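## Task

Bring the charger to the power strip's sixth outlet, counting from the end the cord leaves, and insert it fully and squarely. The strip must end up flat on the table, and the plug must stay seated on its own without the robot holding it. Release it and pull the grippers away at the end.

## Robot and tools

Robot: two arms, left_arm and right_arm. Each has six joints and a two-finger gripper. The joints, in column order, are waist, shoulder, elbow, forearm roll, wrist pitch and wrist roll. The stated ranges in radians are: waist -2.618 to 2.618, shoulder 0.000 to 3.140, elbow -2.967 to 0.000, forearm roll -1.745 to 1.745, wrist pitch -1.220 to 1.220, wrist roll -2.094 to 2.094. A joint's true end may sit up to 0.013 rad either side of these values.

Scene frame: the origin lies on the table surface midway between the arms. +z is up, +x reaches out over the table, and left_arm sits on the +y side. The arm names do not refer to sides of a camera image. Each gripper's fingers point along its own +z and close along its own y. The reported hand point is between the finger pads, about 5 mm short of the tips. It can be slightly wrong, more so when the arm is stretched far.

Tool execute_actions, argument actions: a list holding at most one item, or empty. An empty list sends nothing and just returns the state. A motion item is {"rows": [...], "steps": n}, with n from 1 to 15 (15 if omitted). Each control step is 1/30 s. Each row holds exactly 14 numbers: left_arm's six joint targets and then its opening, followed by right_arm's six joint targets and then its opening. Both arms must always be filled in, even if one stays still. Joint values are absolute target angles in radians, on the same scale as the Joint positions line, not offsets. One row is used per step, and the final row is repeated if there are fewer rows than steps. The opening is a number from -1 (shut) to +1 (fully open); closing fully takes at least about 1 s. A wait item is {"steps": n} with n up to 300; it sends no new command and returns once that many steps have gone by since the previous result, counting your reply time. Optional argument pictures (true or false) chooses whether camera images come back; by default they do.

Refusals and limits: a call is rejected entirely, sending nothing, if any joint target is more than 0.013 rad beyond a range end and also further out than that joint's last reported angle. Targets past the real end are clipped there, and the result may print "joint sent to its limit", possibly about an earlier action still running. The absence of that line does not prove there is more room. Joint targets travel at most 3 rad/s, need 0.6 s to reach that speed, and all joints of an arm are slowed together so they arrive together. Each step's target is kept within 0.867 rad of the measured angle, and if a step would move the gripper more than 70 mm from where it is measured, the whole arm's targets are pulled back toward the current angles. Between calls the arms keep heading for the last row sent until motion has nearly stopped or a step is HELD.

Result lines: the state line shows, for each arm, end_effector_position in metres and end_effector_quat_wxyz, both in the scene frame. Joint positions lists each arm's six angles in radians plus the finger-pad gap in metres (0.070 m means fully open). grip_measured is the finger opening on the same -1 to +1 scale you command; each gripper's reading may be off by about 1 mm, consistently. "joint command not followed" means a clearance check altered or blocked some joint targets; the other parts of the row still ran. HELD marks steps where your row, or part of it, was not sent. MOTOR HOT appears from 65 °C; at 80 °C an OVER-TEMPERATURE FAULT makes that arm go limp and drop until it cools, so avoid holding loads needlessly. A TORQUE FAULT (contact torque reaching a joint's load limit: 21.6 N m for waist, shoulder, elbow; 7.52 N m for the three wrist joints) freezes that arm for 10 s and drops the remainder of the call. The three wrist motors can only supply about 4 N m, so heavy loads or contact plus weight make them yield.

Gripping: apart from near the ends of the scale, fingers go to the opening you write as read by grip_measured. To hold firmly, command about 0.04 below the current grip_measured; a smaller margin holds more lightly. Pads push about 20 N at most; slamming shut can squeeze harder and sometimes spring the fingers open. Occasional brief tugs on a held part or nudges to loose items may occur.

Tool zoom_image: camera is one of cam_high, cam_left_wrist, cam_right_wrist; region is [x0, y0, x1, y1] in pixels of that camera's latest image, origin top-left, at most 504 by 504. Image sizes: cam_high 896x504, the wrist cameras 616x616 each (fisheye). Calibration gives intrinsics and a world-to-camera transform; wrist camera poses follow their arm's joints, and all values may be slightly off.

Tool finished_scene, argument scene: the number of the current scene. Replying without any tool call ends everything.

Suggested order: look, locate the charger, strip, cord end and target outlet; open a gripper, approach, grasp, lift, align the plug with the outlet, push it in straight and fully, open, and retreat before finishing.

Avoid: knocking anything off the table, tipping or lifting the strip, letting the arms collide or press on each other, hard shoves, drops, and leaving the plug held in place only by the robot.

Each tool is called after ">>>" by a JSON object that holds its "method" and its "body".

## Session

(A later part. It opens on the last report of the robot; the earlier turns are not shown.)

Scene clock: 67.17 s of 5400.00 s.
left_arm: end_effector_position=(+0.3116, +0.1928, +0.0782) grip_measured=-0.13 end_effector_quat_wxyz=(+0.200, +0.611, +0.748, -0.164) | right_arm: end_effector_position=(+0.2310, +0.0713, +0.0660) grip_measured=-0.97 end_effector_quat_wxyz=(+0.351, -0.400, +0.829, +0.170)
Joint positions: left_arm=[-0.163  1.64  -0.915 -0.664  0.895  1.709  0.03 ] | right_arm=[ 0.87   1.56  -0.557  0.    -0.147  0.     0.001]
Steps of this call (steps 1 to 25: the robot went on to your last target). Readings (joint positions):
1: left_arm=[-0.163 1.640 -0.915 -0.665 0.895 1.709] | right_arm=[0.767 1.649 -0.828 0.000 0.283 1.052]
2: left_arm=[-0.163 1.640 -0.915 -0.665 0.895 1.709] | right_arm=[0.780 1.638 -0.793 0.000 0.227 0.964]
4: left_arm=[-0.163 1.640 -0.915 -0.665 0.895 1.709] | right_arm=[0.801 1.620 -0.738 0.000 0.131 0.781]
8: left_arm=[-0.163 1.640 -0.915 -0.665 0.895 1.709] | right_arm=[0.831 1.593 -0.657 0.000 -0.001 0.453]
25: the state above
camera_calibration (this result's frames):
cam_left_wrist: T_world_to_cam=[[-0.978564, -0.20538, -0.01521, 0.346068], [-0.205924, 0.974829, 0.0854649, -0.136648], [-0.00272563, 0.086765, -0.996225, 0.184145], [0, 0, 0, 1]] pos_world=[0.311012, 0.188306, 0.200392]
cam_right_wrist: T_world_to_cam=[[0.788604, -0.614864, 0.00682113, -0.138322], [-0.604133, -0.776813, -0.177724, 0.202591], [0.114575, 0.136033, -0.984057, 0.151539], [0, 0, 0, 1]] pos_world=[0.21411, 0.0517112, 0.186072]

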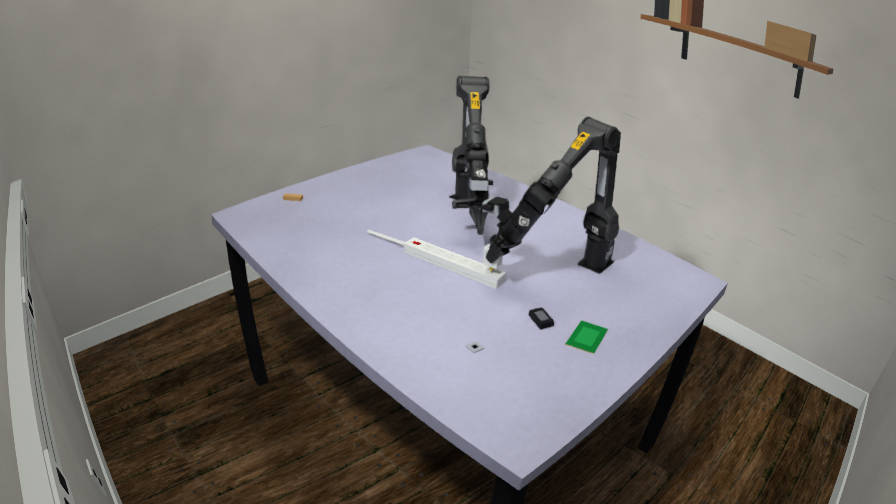

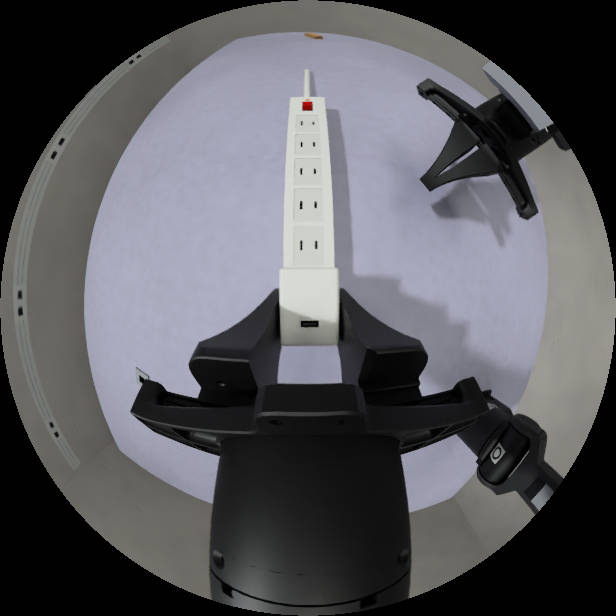

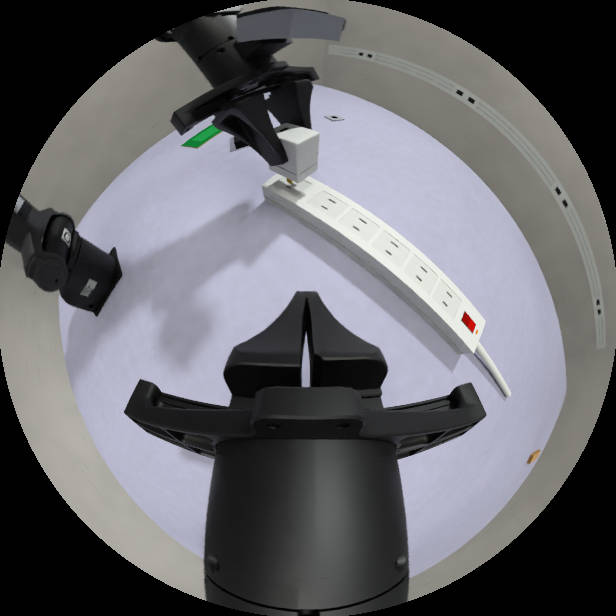

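>>> {"method": "execute_actions", "body": {"actions": [{"rows":[[-0.1618,1.6415,-0.9128,-0.666,0.893,1.7133,-0.21,0.87,1.56,-0.557,0,-0.147,0,-1],[-0.1604,1.6425,-0.9105,-0.6678,0.8911,1.7173,-0.21,0.87,1.56,-0.557,0,-0.147,0,-1],[-0.159,1.6435,-0.9081,-0.6695,0.8893,1.7213,-0.21,0.87,1.56,-0.557,0,-0.147,0,-1],[-0.1575,1.6444,-0.9058,-0.6712,0.8874,1.7253,-0.21,0.87,1.56,-0.557,0,-0.147,0,-1]],"steps":15}], "pictures": false}}

>>> {"method": "execute_actions", "body": {"actions": [{"steps":12}]}}

>>> {"method": "zoom_image", "body": {"camera": "cam_right_wrist", "region": [260, 150, 340, 230]}}

>>> {"method": "zoom_image", "body": {"camera": "cam_left_wrist", "region": [256, 190, 366, 300]}}

Scene clock: 80.47 s of 5400.00 s.
left_arm: end_effector_position=(+0.3108, +0.1944, +0.0749) grip_measured=-0.13 end_effector_quat_wxyz=(+0.200, +0.611, +0.748, -0.164) | right_arm: end_effector_position=(+0.2310, +0.0714, +0.0661) grip_measured=-0.97 end_effector_quat_wxyz=(+0.351, -0.400, +0.829, +0.170)
Joint positions: left_arm=[-0.157  1.645 -0.905 -0.671  0.888  1.726  0.03 ] | right_arm=[ 0.87   1.56  -0.557 -0.    -0.147 -0.     0.001]
Steps of this call (steps 1 to 30: the robot went on to your last target; steps 31 to 90: nothing new was sent; then 9.80 s passed at rest; steps 91 to 105: all 15 steps of this action). Readings (joint positions):
91: left_arm=[-0.163 1.641 -0.915 -0.664 0.895 1.709] | right_arm=[0.870 1.560 -0.557 -0.000 -0.147 -0.000]
92: left_arm=[-0.162 1.641 -0.914 -0.665 0.894 1.712] | right_arm=[0.870 1.560 -0.557 -0.000 -0.147 -0.000]
94: left_arm=[-0.159 1.644 -0.908 -0.668 0.890 1.722] | right_arm=[0.870 1.560 -0.557 -0.000 -0.147 -0.000]
98: left_arm=[-0.157 1.645 -0.905 -0.670 0.888 1.727] | right_arm=[0.870 1.560 -0.557 -0.000 -0.147 -0.000]
105: the state above

Scene clock: 80.87 s of 5400.00 s.
left_arm: end_effector_position=(+0.3111, +0.1943, +0.0751) grip_measured=-0.13 end_effector_quat_wxyz=(+0.201, +0.611, +0.748, -0.164) | right_arm: end_effector_position=(+0.2310, +0.0714, +0.0661) grip_measured=-0.97 end_effector_quat_wxyz=(+0.351, -0.400, +0.829, +0.170)
Joint positions: left_arm=[-0.157  1.645 -0.906 -0.671  0.887  1.725  0.03 ] | right_arm=[ 0.87   1.56  -0.557 -0.    -0.147 -0.     0.001]
Steps of this call (steps 1 to 12: the robot went on to your last target). Readings (joint positions):
1: left_arm=[-0.157 1.645 -0.905 -0.671 0.888 1.726] | right_arm=[0.870 1.560 -0.557 -0.000 -0.147 -0.000]
2: left_arm=[-0.157 1.645 -0.905 -0.671 0.888 1.726] | right_arm=[0.870 1.560 -0.557 -0.000 -0.147 -0.000]
4: left_arm=[-0.157 1.645 -0.906 -0.671 0.887 1.726] | right_arm=[0.870 1.560 -0.557 -0.000 -0.147 -0.000]
8: left_arm=[-0.157 1.645 -0.906 -0.671 0.887 1.725] | right_arm=[0.870 1.560 -0.557 -0.000 -0.147 -0.000]
12: the state above
camera_calibration (this result's frames):
cam_left_wrist: T_world_to_cam=[[-0.978571, -0.205378, -0.0147568, 0.345786], [-0.205885, 0.974881, 0.0849622, -0.13803], [-0.0030632, 0.0861798, -0.996275, 0.181099], [0, 0, 0, 1]] pos_world=[0.310513, 0.189973, 0.197255]
cam_right_wrist: T_world_to_cam=[[0.788853, -0.614541, 0.00715668, -0.138402], [-0.603758, -0.777083, -0.177815, 0.202545], [0.114836, 0.135949, -0.984038, 0.151502], [0, 0, 0, 1]] pos_world=[0.214069, 0.0517441, 0.18609]

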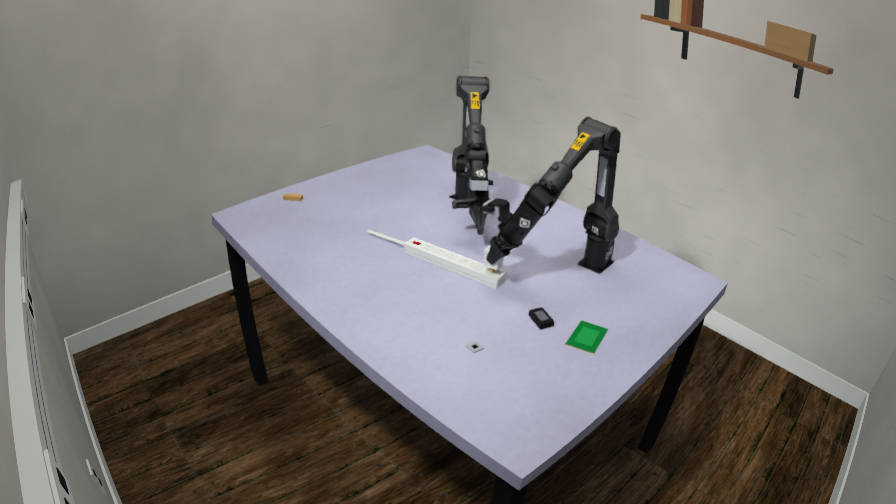

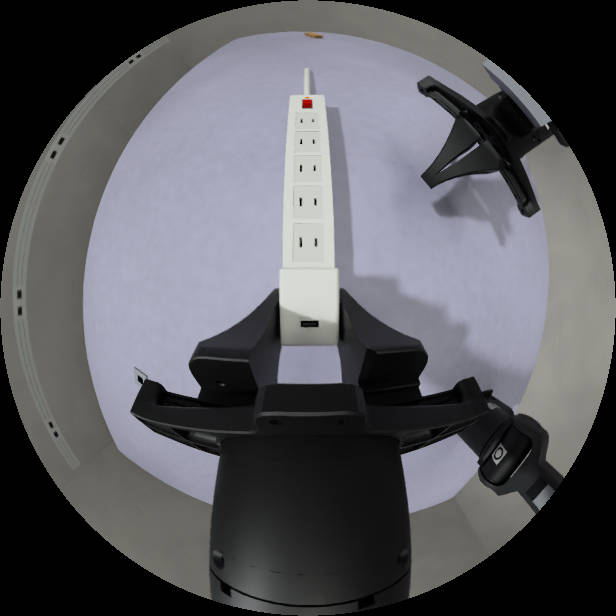

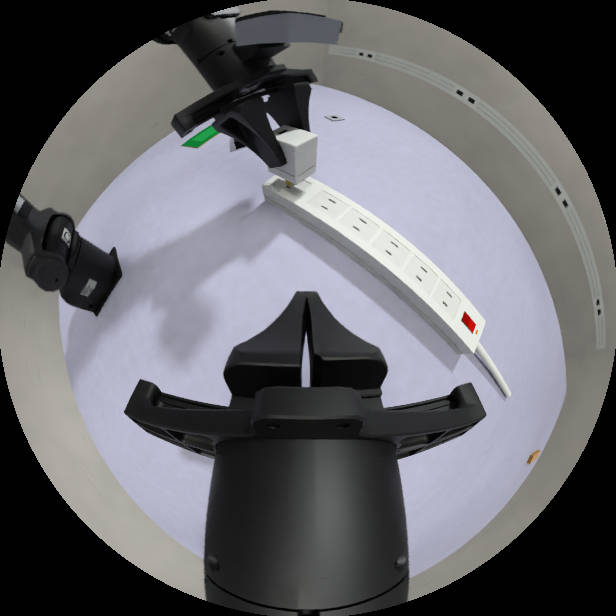

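Region (260, 150, 340, 230) of cam_right_wrist's 616x616 image, scaled by 6.300, with more detail than that image has.

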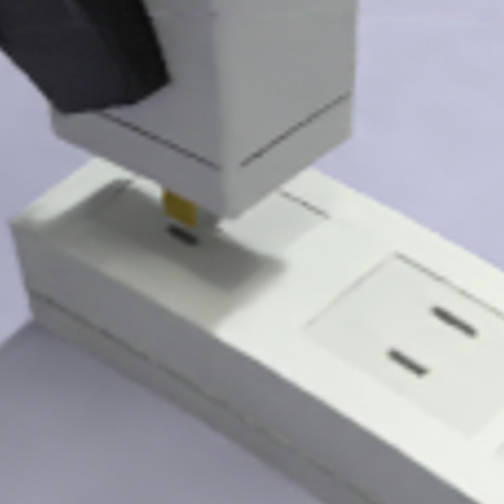

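Region (256, 190, 366, 300) of cam_left_wrist's 616x616 image, scaled by 4.582, with more detail than that image has.

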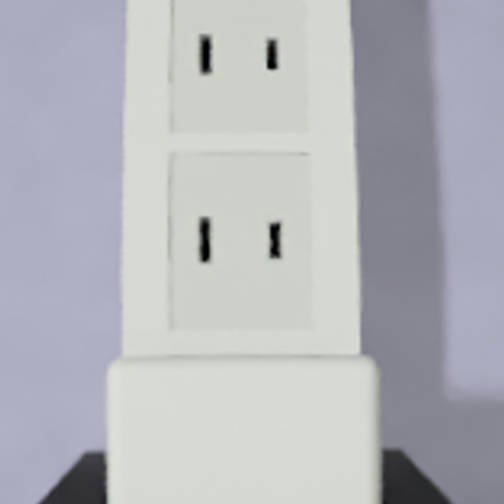

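>>> {"method": "execute_actions", "body": {"actions": [{"rows":[[-0.1575,1.6452,-0.905,-0.6712,0.8874,1.7253,-0.21,0.87,1.56,-0.557,0,-0.147,0,-1],[-0.1575,1.6461,-0.9042,-0.6721,0.8861,1.7267,-0.21,0.87,1.56,-0.557,0,-0.147,0,-1],[-0.1575,1.6469,-0.9033,-0.673,0.8848,1.7281,-0.21,0.87,1.56,-0.557,0,-0.147,0,-1],[-0.1575,1.6478,-0.9025,-0.674,0.8836,1.7295,-0.21,0.87,1.56,-0.557,0,-0.147,0,-1],[-0.1575,1.6486,-0.9017,-0.6749,0.8823,1.7309,-0.21,0.87,1.56,-0.557,0,-0.147,0,-1],[-0.1575,1.6494,-0.9009,-0.6758,0.881,1.7323,-0.21,0.87,1.56,-0.557,0,-0.147,0,-1],[-0.1575,1.6503,-0.9001,-0.6767,0.8797,1.7337,-0.21,0.87,1.56,-0.557,0,-0.147,0,-1],[-0.1575,1.6511,-0.8992,-0.6776,0.8784,1.7351,-0.21,0.87,1.56,-0.557,0,-0.147,0,-1],[-0.1575,1.652,-0.8984,-0.6786,0.8772,1.7365,-0.21,0.87,1.56,-0.557,0,-0.147,0,-1],[-0.1575,1.6528,-0.8976,-0.6795,0.8759,1.7379,-0.21,0.87,1.56,-0.557,0,-0.147,0,-1],[-0.1575,1.6536,-0.8968,-0.6804,0.8746,1.7393,-0.21,0.87,1.56,-0.557,0,-0.147,0,-1],[-0.1575,1.6545,-0.896,-0.6813,0.8733,1.7407,-0.21,0.87,1.56,-0.557,0,-0.147,0,-1],[-0.1575,1.6553,-0.8951,-0.6822,0.872,1.7421,-0.21,0.87,1.56,-0.557,0,-0.147,0,-1],[-0.1575,1.6562,-0.8943,-0.6832,0.8708,1.7435,-0.21,0.87,1.56,-0.557,0,-0.147,0,-1]],"steps":15}], "pictures": false}}

>>> {"method": "execute_actions", "body": {"actions": [{"steps":4}]}}

>>> {"method": "zoom_image", "body": {"camera": "cam_right_wrist", "region": [260, 150, 340, 230]}}

Scene clock: 92.03 s of 5400.00 s.
left_arm: end_effector_position=(+0.3109, +0.1942, +0.0698) grip_measured=-0.13 end_effector_quat_wxyz=(+0.201, +0.611, +0.748, -0.164) | right_arm: end_effector_position=(+0.2310, +0.0714, +0.0661) grip_measured=-0.97 end_effector_quat_wxyz=(+0.351, -0.400, +0.829, +0.170)
Joint positions: left_arm=[-0.158  1.656 -0.894 -0.683  0.871  1.744  0.03 ] | right_arm=[ 0.87   1.56  -0.557 -0.    -0.147 -0.     0.001]
Steps of this call (steps 1 to 15: the robot went on to your last target; steps 16 to 90: nothing new was sent; then 7.67 s passed at rest; steps 91 to 105: all 15 steps of this action). Readings (joint positions):
91: left_arm=[-0.158 1.644 -0.906 -0.671 0.887 1.725] | right_arm=[0.870 1.560 -0.557 -0.000 -0.147 -0.000]
92: left_arm=[-0.158 1.644 -0.906 -0.671 0.887 1.725] | right_arm=[0.870 1.560 -0.557 -0.000 -0.147 -0.000]
94: left_arm=[-0.158 1.644 -0.905 -0.673 0.884 1.726] | right_arm=[0.870 1.560 -0.557 -0.000 -0.147 -0.000]
98: left_arm=[-0.158 1.648 -0.901 -0.677 0.879 1.733] | right_arm=[0.870 1.560 -0.557 -0.000 -0.147 -0.000]
105: the state above

Scene clock: 92.17 s of 5400.00 s.
left_arm: end_effector_position=(+0.3109, +0.1942, +0.0697) grip_measured=-0.13 end_effector_quat_wxyz=(+0.200, +0.611, +0.748, -0.164) | right_arm: end_effector_position=(+0.2310, +0.0714, +0.0661) grip_measured=-0.97 end_effector_quat_wxyz=(+0.351, -0.400, +0.829, +0.170)
Joint positions: left_arm=[-0.158  1.656 -0.894 -0.683  0.87   1.744  0.03 ] | right_arm=[ 0.87   1.56  -0.557 -0.    -0.147 -0.     0.001]
Steps of this call (steps 1 to 4: the robot went on to your last target). Readings (joint positions):
1: left_arm=[-0.158 1.656 -0.894 -0.683 0.870 1.744] | right_arm=[0.870 1.560 -0.557 -0.000 -0.147 -0.000]
2: left_arm=[-0.158 1.656 -0.894 -0.683 0.870 1.744] | right_arm=[0.870 1.560 -0.557 -0.000 -0.147 -0.000]
4: the state above
camera_calibration (this result's frames):
cam_left_wrist: T_world_to_cam=[[-0.97863, -0.205151, -0.0140523, 0.345397], [-0.205599, 0.974981, 0.0844989, -0.137522], [-0.00363427, 0.0855823, -0.996324, 0.17604], [0, 0, 0, 1]] pos_world=[0.310381, 0.189874, 0.191867]
cam_right_wrist: T_world_to_cam=[[0.788853, -0.61454, 0.00715667, -0.138402], [-0.603758, -0.777083, -0.177815, 0.202545], [0.114836, 0.135949, -0.984038, 0.151502], [0, 0, 0, 1]] pos_world=[0.214069, 0.0517441, 0.18609]

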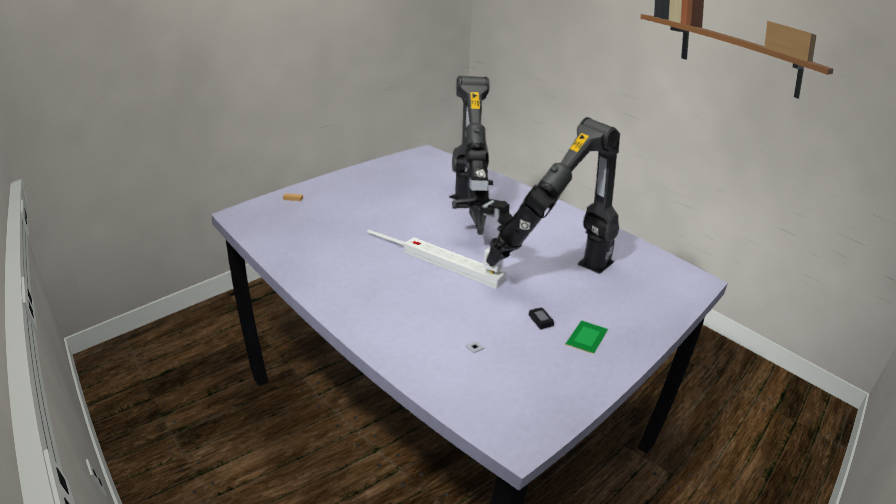

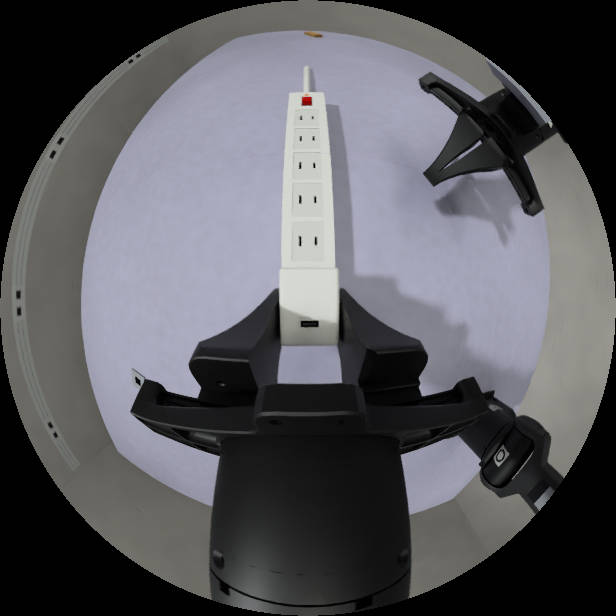

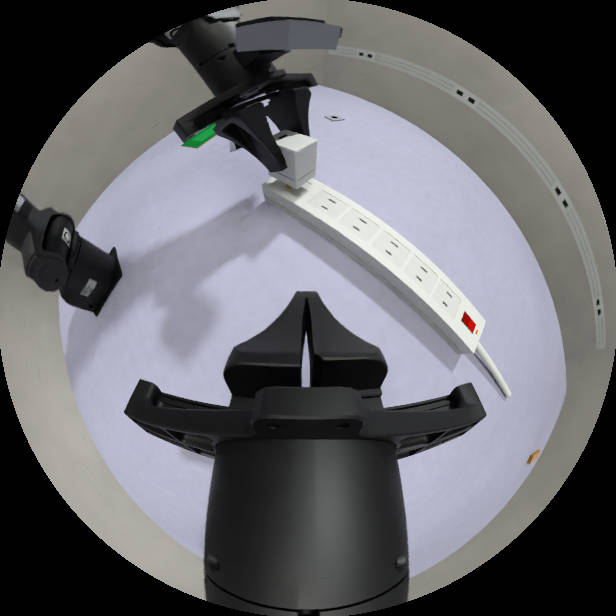

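Region (260, 150, 340, 230) of cam_right_wrist's 616x616 image, scaled by 6.300, with more detail than that image has.

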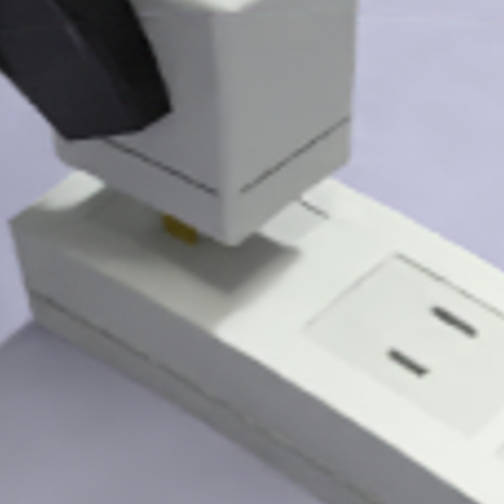

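In. Push down 15 mm.

>>> {"method": "execute_actions", "body": {"actions": [{"rows":[[-0.1575,1.6583,-0.8923,-0.685,0.8685,1.746,-0.21,0.87,1.56,-0.557,0,-0.147,0,-1],[-0.1575,1.6604,-0.8903,-0.6873,0.8653,1.7495,-0.21,0.87,1.56,-0.557,0,-0.147,0,-1],[-0.1575,1.6625,-0.8882,-0.6896,0.8621,1.753,-0.21,0.87,1.56,-0.557,0,-0.147,0,-1],[-0.1575,1.6647,-0.8862,-0.6919,0.8589,1.7565,-0.21,0.87,1.56,-0.557,0,-0.147,0,-1],[-0.1575,1.6668,-0.8842,-0.6942,0.8557,1.76,-0.21,0.87,1.56,-0.557,0,-0.147,0,-1],[-0.1575,1.6689,-0.8821,-0.6965,0.8525,1.7635,-0.21,0.87,1.56,-0.557,0,-0.147,0,-1],[-0.1575,1.671,-0.8801,-0.6988,0.8493,1.767,-0.21,0.87,1.56,-0.557,0,-0.147,0,-1],[-0.1575,1.6731,-0.8781,-0.7005,0.8468,1.77,-0.21,0.87,1.56,-0.557,0,-0.147,0,-1],[-0.1575,1.6753,-0.876,-0.7023,0.8443,1.7727,-0.21,0.87,1.56,-0.557,0,-0.147,0,-1],[-0.1575,1.6774,-0.874,-0.7041,0.8418,1.7754,-0.21,0.87,1.56,-0.557,0,-0.147,0,-1],[-0.1575,1.6795,-0.872,-0.706,0.839,1.778,-0.21,0.87,1.56,-0.557,0,-0.147,0,-1],[-0.1575,1.6816,-0.8699,-0.708,0.836,1.781,-0.21,0.87,1.56,-0.557,0,-0.147,0,-1],[-0.1575,1.6837,-0.8679,-0.710,0.833,1.7845,-0.21,0.87,1.56,-0.557,0,-0.147,0,-1],[-0.1575,1.6859,-0.8659,-0.7125,0.8295,1.788,-0.21,0.87,1.56,-0.557,0,-0.147,0,-1],[-0.1575,1.688,-0.8638,-0.7155,0.825,1.793,-0.21,0.87,1.56,-0.557,0,-0.147,0,-1]],"steps":15}], "pictures": false}}

>>> {"method": "execute_actions", "body": {"actions": [{"rows":[[-0.1575,1.69,-0.862,-0.7165,0.8235,1.7945,-0.21,0.87,1.56,-0.557,0,-0.147,0,-1]],"steps":15}]}}

>>> {"method": "zoom_image", "body": {"camera": "cam_right_wrist", "region": [260, 150, 340, 230]}}

Scene clock: 103.27 s of 5400.00 s.
left_arm: end_effector_position=(+0.3108, +0.1940, +0.0577) grip_measured=-0.13 end_effector_quat_wxyz=(+0.201, +0.610, +0.748, -0.165) | right_arm: end_effector_position=(+0.2310, +0.0714, +0.0661) grip_measured=-0.97 end_effector_quat_wxyz=(+0.351, -0.400, +0.829, +0.170)
Joint positions: left_arm=[-0.157  1.681 -0.868 -0.715  0.831  1.788  0.03 ] | right_arm=[ 0.87   1.56  -0.557 -0.    -0.147 -0.     0.001]
Steps of this call (steps 1 to 15: the robot went on to your last target; steps 16 to 90: nothing new was sent; then 7.60 s passed at rest; steps 91 to 105: all 15 steps of this action). Readings (joint positions):
91: left_arm=[-0.158 1.656 -0.894 -0.683 0.871 1.743] | right_arm=[0.870 1.560 -0.557 -0.000 -0.147 -0.000]
92: left_arm=[-0.158 1.658 -0.894 -0.684 0.869 1.744] | right_arm=[0.870 1.560 -0.557 -0.000 -0.147 -0.000]
94: left_arm=[-0.158 1.663 -0.890 -0.688 0.862 1.751] | right_arm=[0.870 1.560 -0.557 -0.000 -0.147 -0.000]
98: left_arm=[-0.158 1.671 -0.881 -0.699 0.848 1.767] | right_arm=[0.870 1.560 -0.557 -0.000 -0.147 -0.000]
105: the state above

Scene clock: 103.77 s of 5400.00 s.
left_arm: end_effector_position=(+0.3106, +0.1941, +0.0551) grip_measured=-0.13 end_effector_quat_wxyz=(+0.201, +0.610, +0.749, -0.165) | right_arm: end_effector_position=(+0.2310, +0.0714, +0.0661) grip_measured=-0.97 end_effector_quat_wxyz=(+0.351, -0.400, +0.829, +0.170)
Joint positions: left_arm=[-0.157  1.687 -0.864 -0.719  0.824  1.795  0.03 ] | right_arm=[ 0.87   1.56  -0.557 -0.    -0.147 -0.     0.001]
Steps of this call (steps 1 to 15: all 15 steps of this action). Readings (joint positions):
1: left_arm=[-0.157 1.684 -0.866 -0.718 0.826 1.793] | right_arm=[0.870 1.560 -0.557 -0.000 -0.147 -0.000]
2: left_arm=[-0.157 1.686 -0.864 -0.721 0.823 1.796] | right_arm=[0.870 1.560 -0.557 -0.000 -0.147 -0.000]
4: left_arm=[-0.157 1.687 -0.864 -0.721 0.824 1.796] | right_arm=[0.870 1.560 -0.557 -0.000 -0.147 -0.000]
8: left_arm=[-0.157 1.687 -0.864 -0.720 0.824 1.796] | right_arm=[0.870 1.560 -0.557 -0.000 -0.147 -0.000]
15: the state above
camera_calibration (this result's frames):
cam_left_wrist: T_world_to_cam=[[-0.978198, -0.207269, -0.0129951, 0.345091], [-0.207623, 0.974613, 0.083793, -0.135517], [-0.00470246, 0.0846642, -0.996398, 0.16202], [0, 0, 0, 1]] pos_world=[0.310192, 0.189886, 0.177276]
cam_right_wrist: T_world_to_cam=[[0.788853, -0.61454, 0.00715669, -0.138402], [-0.603758, -0.777083, -0.177815, 0.202545], [0.114836, 0.135949, -0.984038, 0.151502], [0, 0, 0, 1]] pos_world=[0.214069, 0.0517441, 0.18609]

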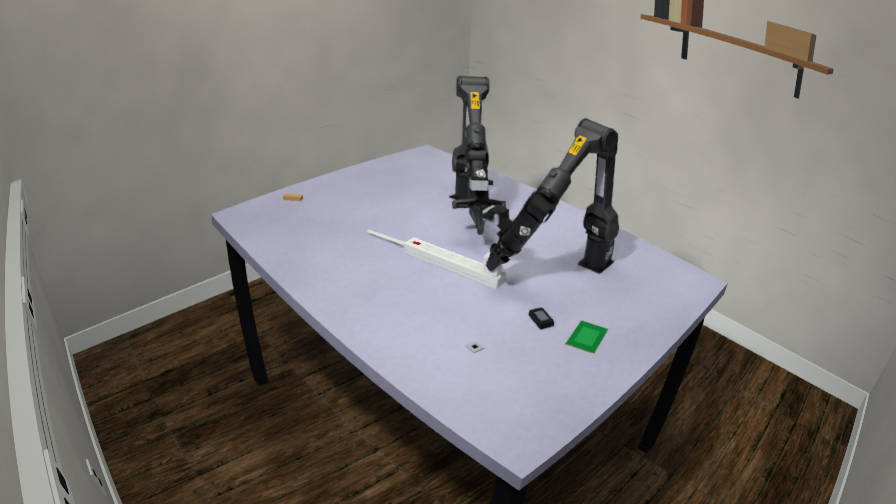

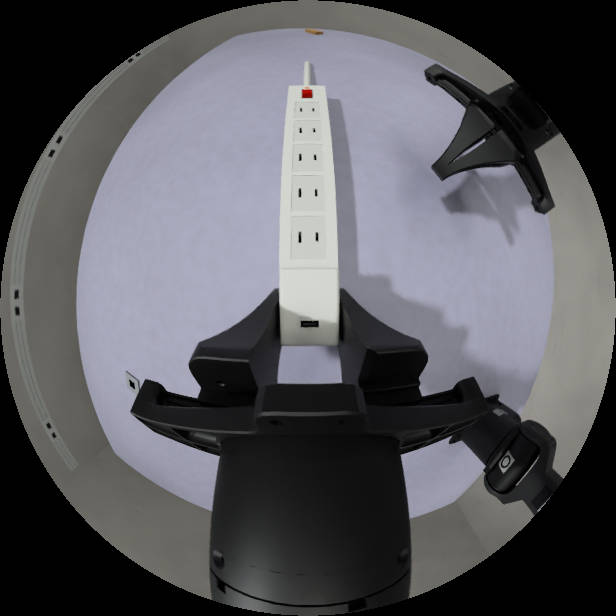

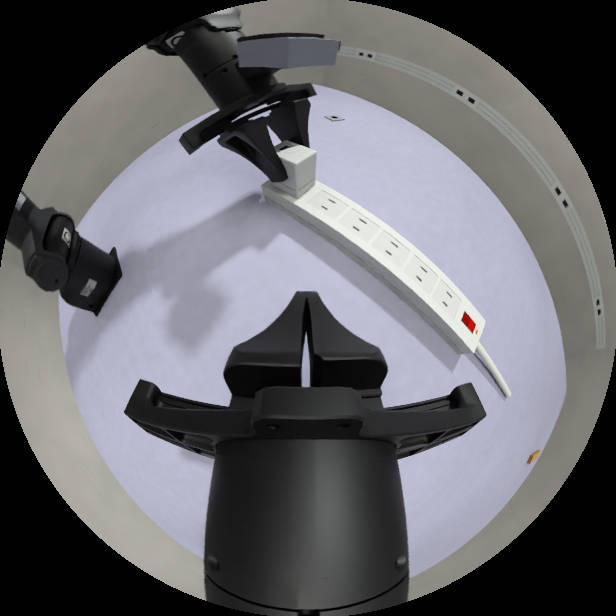

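Region (260, 150, 340, 230) of cam_right_wrist's 616x616 image, scaled by 6.300, with more detail than that image has.

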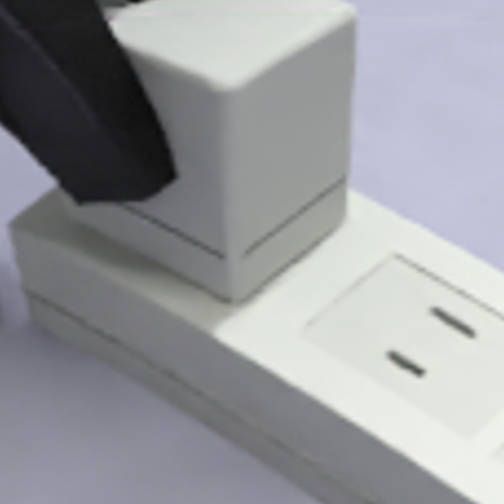

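Seated. Unload, release, retreat.

>>> {"method": "execute_actions", "body": {"actions": [{"rows":[[-0.1575,1.682,-0.869,-0.7165,0.8235,1.7945,-0.21,0.87,1.4,-0.5,0,-0.1,0,-1]],"steps":12}], "pictures": false}}

>>> {"method": "execute_actions", "body": {"actions": [{"rows":[[-0.1575,1.682,-0.869,-0.7165,0.8235,1.7945,0.7,0.8,1.3,-0.45,0,0,0,-1]],"steps":12}], "pictures": false}}

>>> {"method": "execute_actions", "body": {"actions": [{"rows":[[-0.1575,1.575,-0.99,-0.60,1.01,1.61,0.7,0.8,1.3,-0.45,0,0,0,-1]],"steps":12}], "pictures": false}}

>>> {"method": "execute_actions", "body": {"actions": [{"rows":[[0.2,1.4,-0.95,-0.60,1.01,1.61,0.7,0.8,1.3,-0.45,0,0,0,-1]],"steps":15}]}}

>>> {"method": "zoom_image", "body": {"camera": "cam_high", "region": [440, 230, 520, 300]}}

Scene clock: 109.60 s of 5400.00 s.
left_arm: end_effector_position=(+0.3103, +0.1947, +0.0552) grip_measured=-0.13 end_effector_quat_wxyz=(+0.199, +0.613, +0.747, -0.163) | right_arm: end_effector_position=(+0.2192, +0.0564, +0.0964) grip_measured=-0.97 end_effector_quat_wxyz=(+0.375, -0.395, +0.819, +0.181)
Joint positions: left_arm=[-0.158  1.686 -0.865 -0.712  0.825  1.794  0.03 ] | right_arm=[ 0.87   1.398 -0.5   -0.    -0.1   -0.     0.001]
Steps of this call (steps 1 to 15: the robot went on to your last target; steps 16 to 90: nothing new was sent; then 2.43 s passed at rest; steps 91 to 102: all 12 steps of this action). Readings (joint positions):
91: left_arm=[-0.158 1.688 -0.862 -0.717 0.823 1.795] | right_arm=[0.870 1.560 -0.557 -0.000 -0.147 -0.000]
92: left_arm=[-0.158 1.686 -0.863 -0.716 0.823 1.794] | right_arm=[0.870 1.557 -0.557 -0.000 -0.146 -0.000]
94: left_arm=[-0.158 1.686 -0.863 -0.712 0.824 1.794] | right_arm=[0.870 1.532 -0.549 -0.000 -0.140 -0.000]
98: left_arm=[-0.158 1.686 -0.864 -0.712 0.824 1.794] | right_arm=[0.870 1.430 -0.512 -0.000 -0.109 -0.000]
102: the state above

Scene clock: 110.00 s of 5400.00 s.
left_arm: end_effector_position=(+0.3118, +0.1952, +0.0553) grip_measured=+0.63 end_effector_quat_wxyz=(+0.200, +0.611, +0.748, -0.162) | right_arm: end_effector_position=(+0.2188, +0.0197, +0.0944) grip_measured=-0.97 end_effector_quat_wxyz=(+0.359, -0.370, +0.842, +0.158)
Joint positions: left_arm=[-0.156  1.688 -0.868 -0.713  0.823  1.794  0.057] | right_arm=[ 0.799  1.299 -0.448 -0.    -0.    -0.     0.001]
Steps of this call (steps 1 to 12: all 12 steps of this action). Readings (joint positions):
1: left_arm=[-0.158 1.686 -0.865 -0.711 0.825 1.794] | right_arm=[0.870 1.398 -0.500 -0.000 -0.100 -0.000]
2: left_arm=[-0.157 1.689 -0.862 -0.704 0.824 1.794] | right_arm=[0.868 1.396 -0.499 -0.000 -0.097 -0.000]
4: left_arm=[-0.156 1.693 -0.861 -0.701 0.823 1.794] | right_arm=[0.852 1.373 -0.487 -0.000 -0.072 -0.000]
8: left_arm=[-0.156 1.692 -0.865 -0.708 0.823 1.794] | right_arm=[0.802 1.302 -0.450 -0.000 -0.000 -0.000]
12: the state above

Scene clock: 110.40 s of 5400.00 s.
left_arm: end_effector_position=(+0.3099, +0.1953, +0.1135) grip_measured=+0.70 end_effector_quat_wxyz=(+0.200, +0.611, +0.748, -0.161) | right_arm: end_effector_position=(+0.2190, +0.0203, +0.0947) grip_measured=-0.97 end_effector_quat_wxyz=(+0.360, -0.371, +0.841, +0.158)
Joint positions: left_arm=[-0.157  1.572 -0.992 -0.599  1.012  1.609  0.06 ] | right_arm=[ 0.8    1.3   -0.45  -0.    -0.    -0.     0.001]
Steps of this call (steps 1 to 12: all 12 steps of this action). Readings (joint positions):
1: left_arm=[-0.156 1.687 -0.868 -0.713 0.823 1.794] | right_arm=[0.799 1.299 -0.448 -0.000 -0.000 -0.000]
2: left_arm=[-0.157 1.684 -0.870 -0.713 0.826 1.792] | right_arm=[0.799 1.299 -0.448 -0.000 -0.000 -0.000]
4: left_arm=[-0.157 1.670 -0.886 -0.699 0.851 1.768] | right_arm=[0.799 1.300 -0.449 -0.000 -0.000 -0.000]
8: left_arm=[-0.157 1.605 -0.959 -0.631 0.960 1.659] | right_arm=[0.800 1.300 -0.450 -0.000 -0.000 -0.000]
12: the state above

Scene clock: 110.90 s of 5400.00 s.
left_arm: end_effector_position=(+0.3236, +0.3001, +0.1521) grip_measured=+0.70 end_effector_quat_wxyz=(+0.269, +0.482, +0.830, -0.078) | right_arm: end_effector_position=(+0.2190, +0.0204, +0.0948) grip_measured=-0.97 end_effector_quat_wxyz=(+0.360, -0.371, +0.841, +0.158)
Joint positions: left_arm=[ 0.193  1.403 -0.951 -0.599  1.01   1.61   0.059] | right_arm=[ 0.8    1.3   -0.45  -0.    -0.    -0.     0.001]
Steps of this call (steps 1 to 15: all 15 steps of this action). Readings (joint positions):
1: left_arm=[-0.157 1.572 -0.992 -0.599 1.011 1.608] | right_arm=[0.800 1.300 -0.450 -0.000 -0.000 -0.000]
2: left_arm=[-0.155 1.572 -0.991 -0.599 1.011 1.609] | right_arm=[0.800 1.300 -0.450 -0.000 -0.000 -0.000]
4: left_arm=[-0.131 1.562 -0.987 -0.599 1.011 1.609] | right_arm=[0.800 1.300 -0.450 -0.000 -0.000 -0.000]
8: left_arm=[-0.012 1.505 -0.974 -0.599 1.010 1.609] | right_arm=[0.800 1.300 -0.450 -0.000 -0.000 -0.000]
15: the state above
camera_calibration (this result's frames):
cam_left_wrist: T_world_to_cam=[[-0.837989, -0.526251, -0.144342, 0.451405], [-0.537587, 0.841553, 0.0528158, -0.0928888], [0.093677, 0.121855, -0.988117, 0.205543], [0, 0, 0, 1]] pos_world=[0.309082, 0.290677, 0.273163]
cam_right_wrist: T_world_to_cam=[[0.743924, -0.668226, 0.00724387, -0.149528], [-0.655861, -0.732151, -0.183849, 0.171799], [0.128156, 0.132019, -0.982928, 0.185147], [0, 0, 0, 1]] pos_world=[0.200187, 0.00142174, 0.214654]

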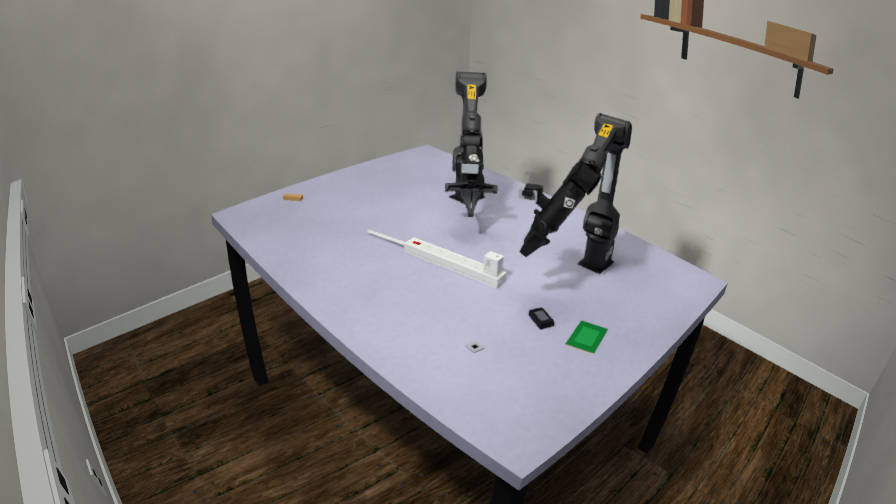

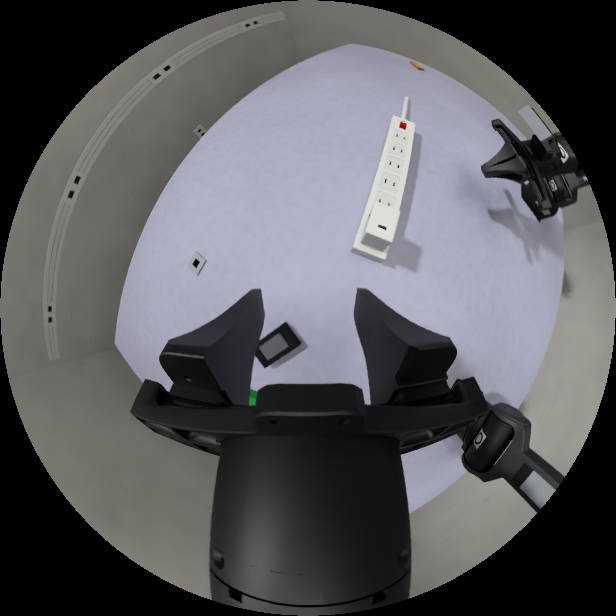

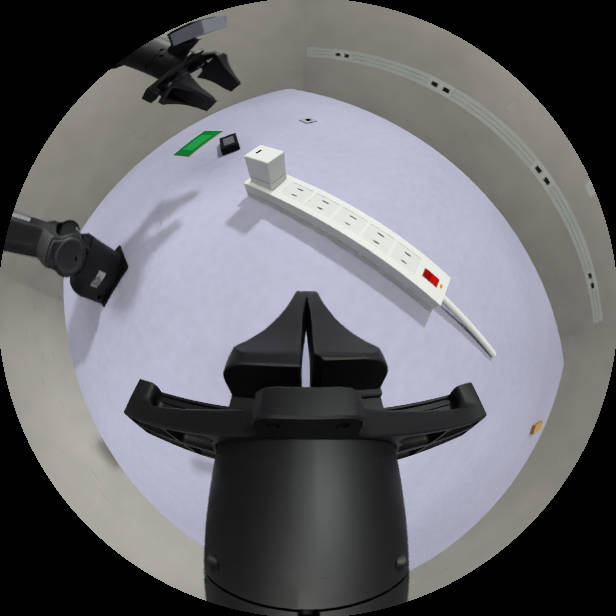

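Region (440, 230, 520, 300) of cam_high's 896x504 image, scaled by 6.300, with more detail than that image has; it fills the top 441 rows of this view, and the rest is white.

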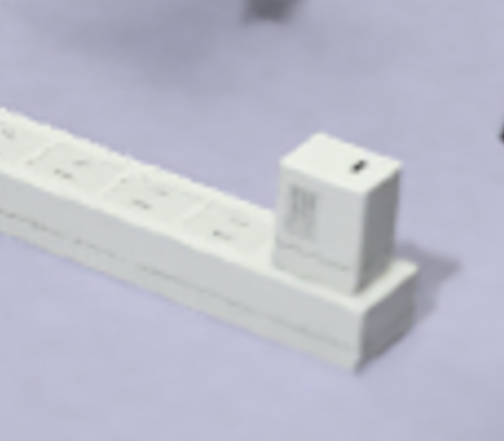

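>>> {"method": "finished_scene", "body": {"scene": 2}}

The scene is finished: the task was done.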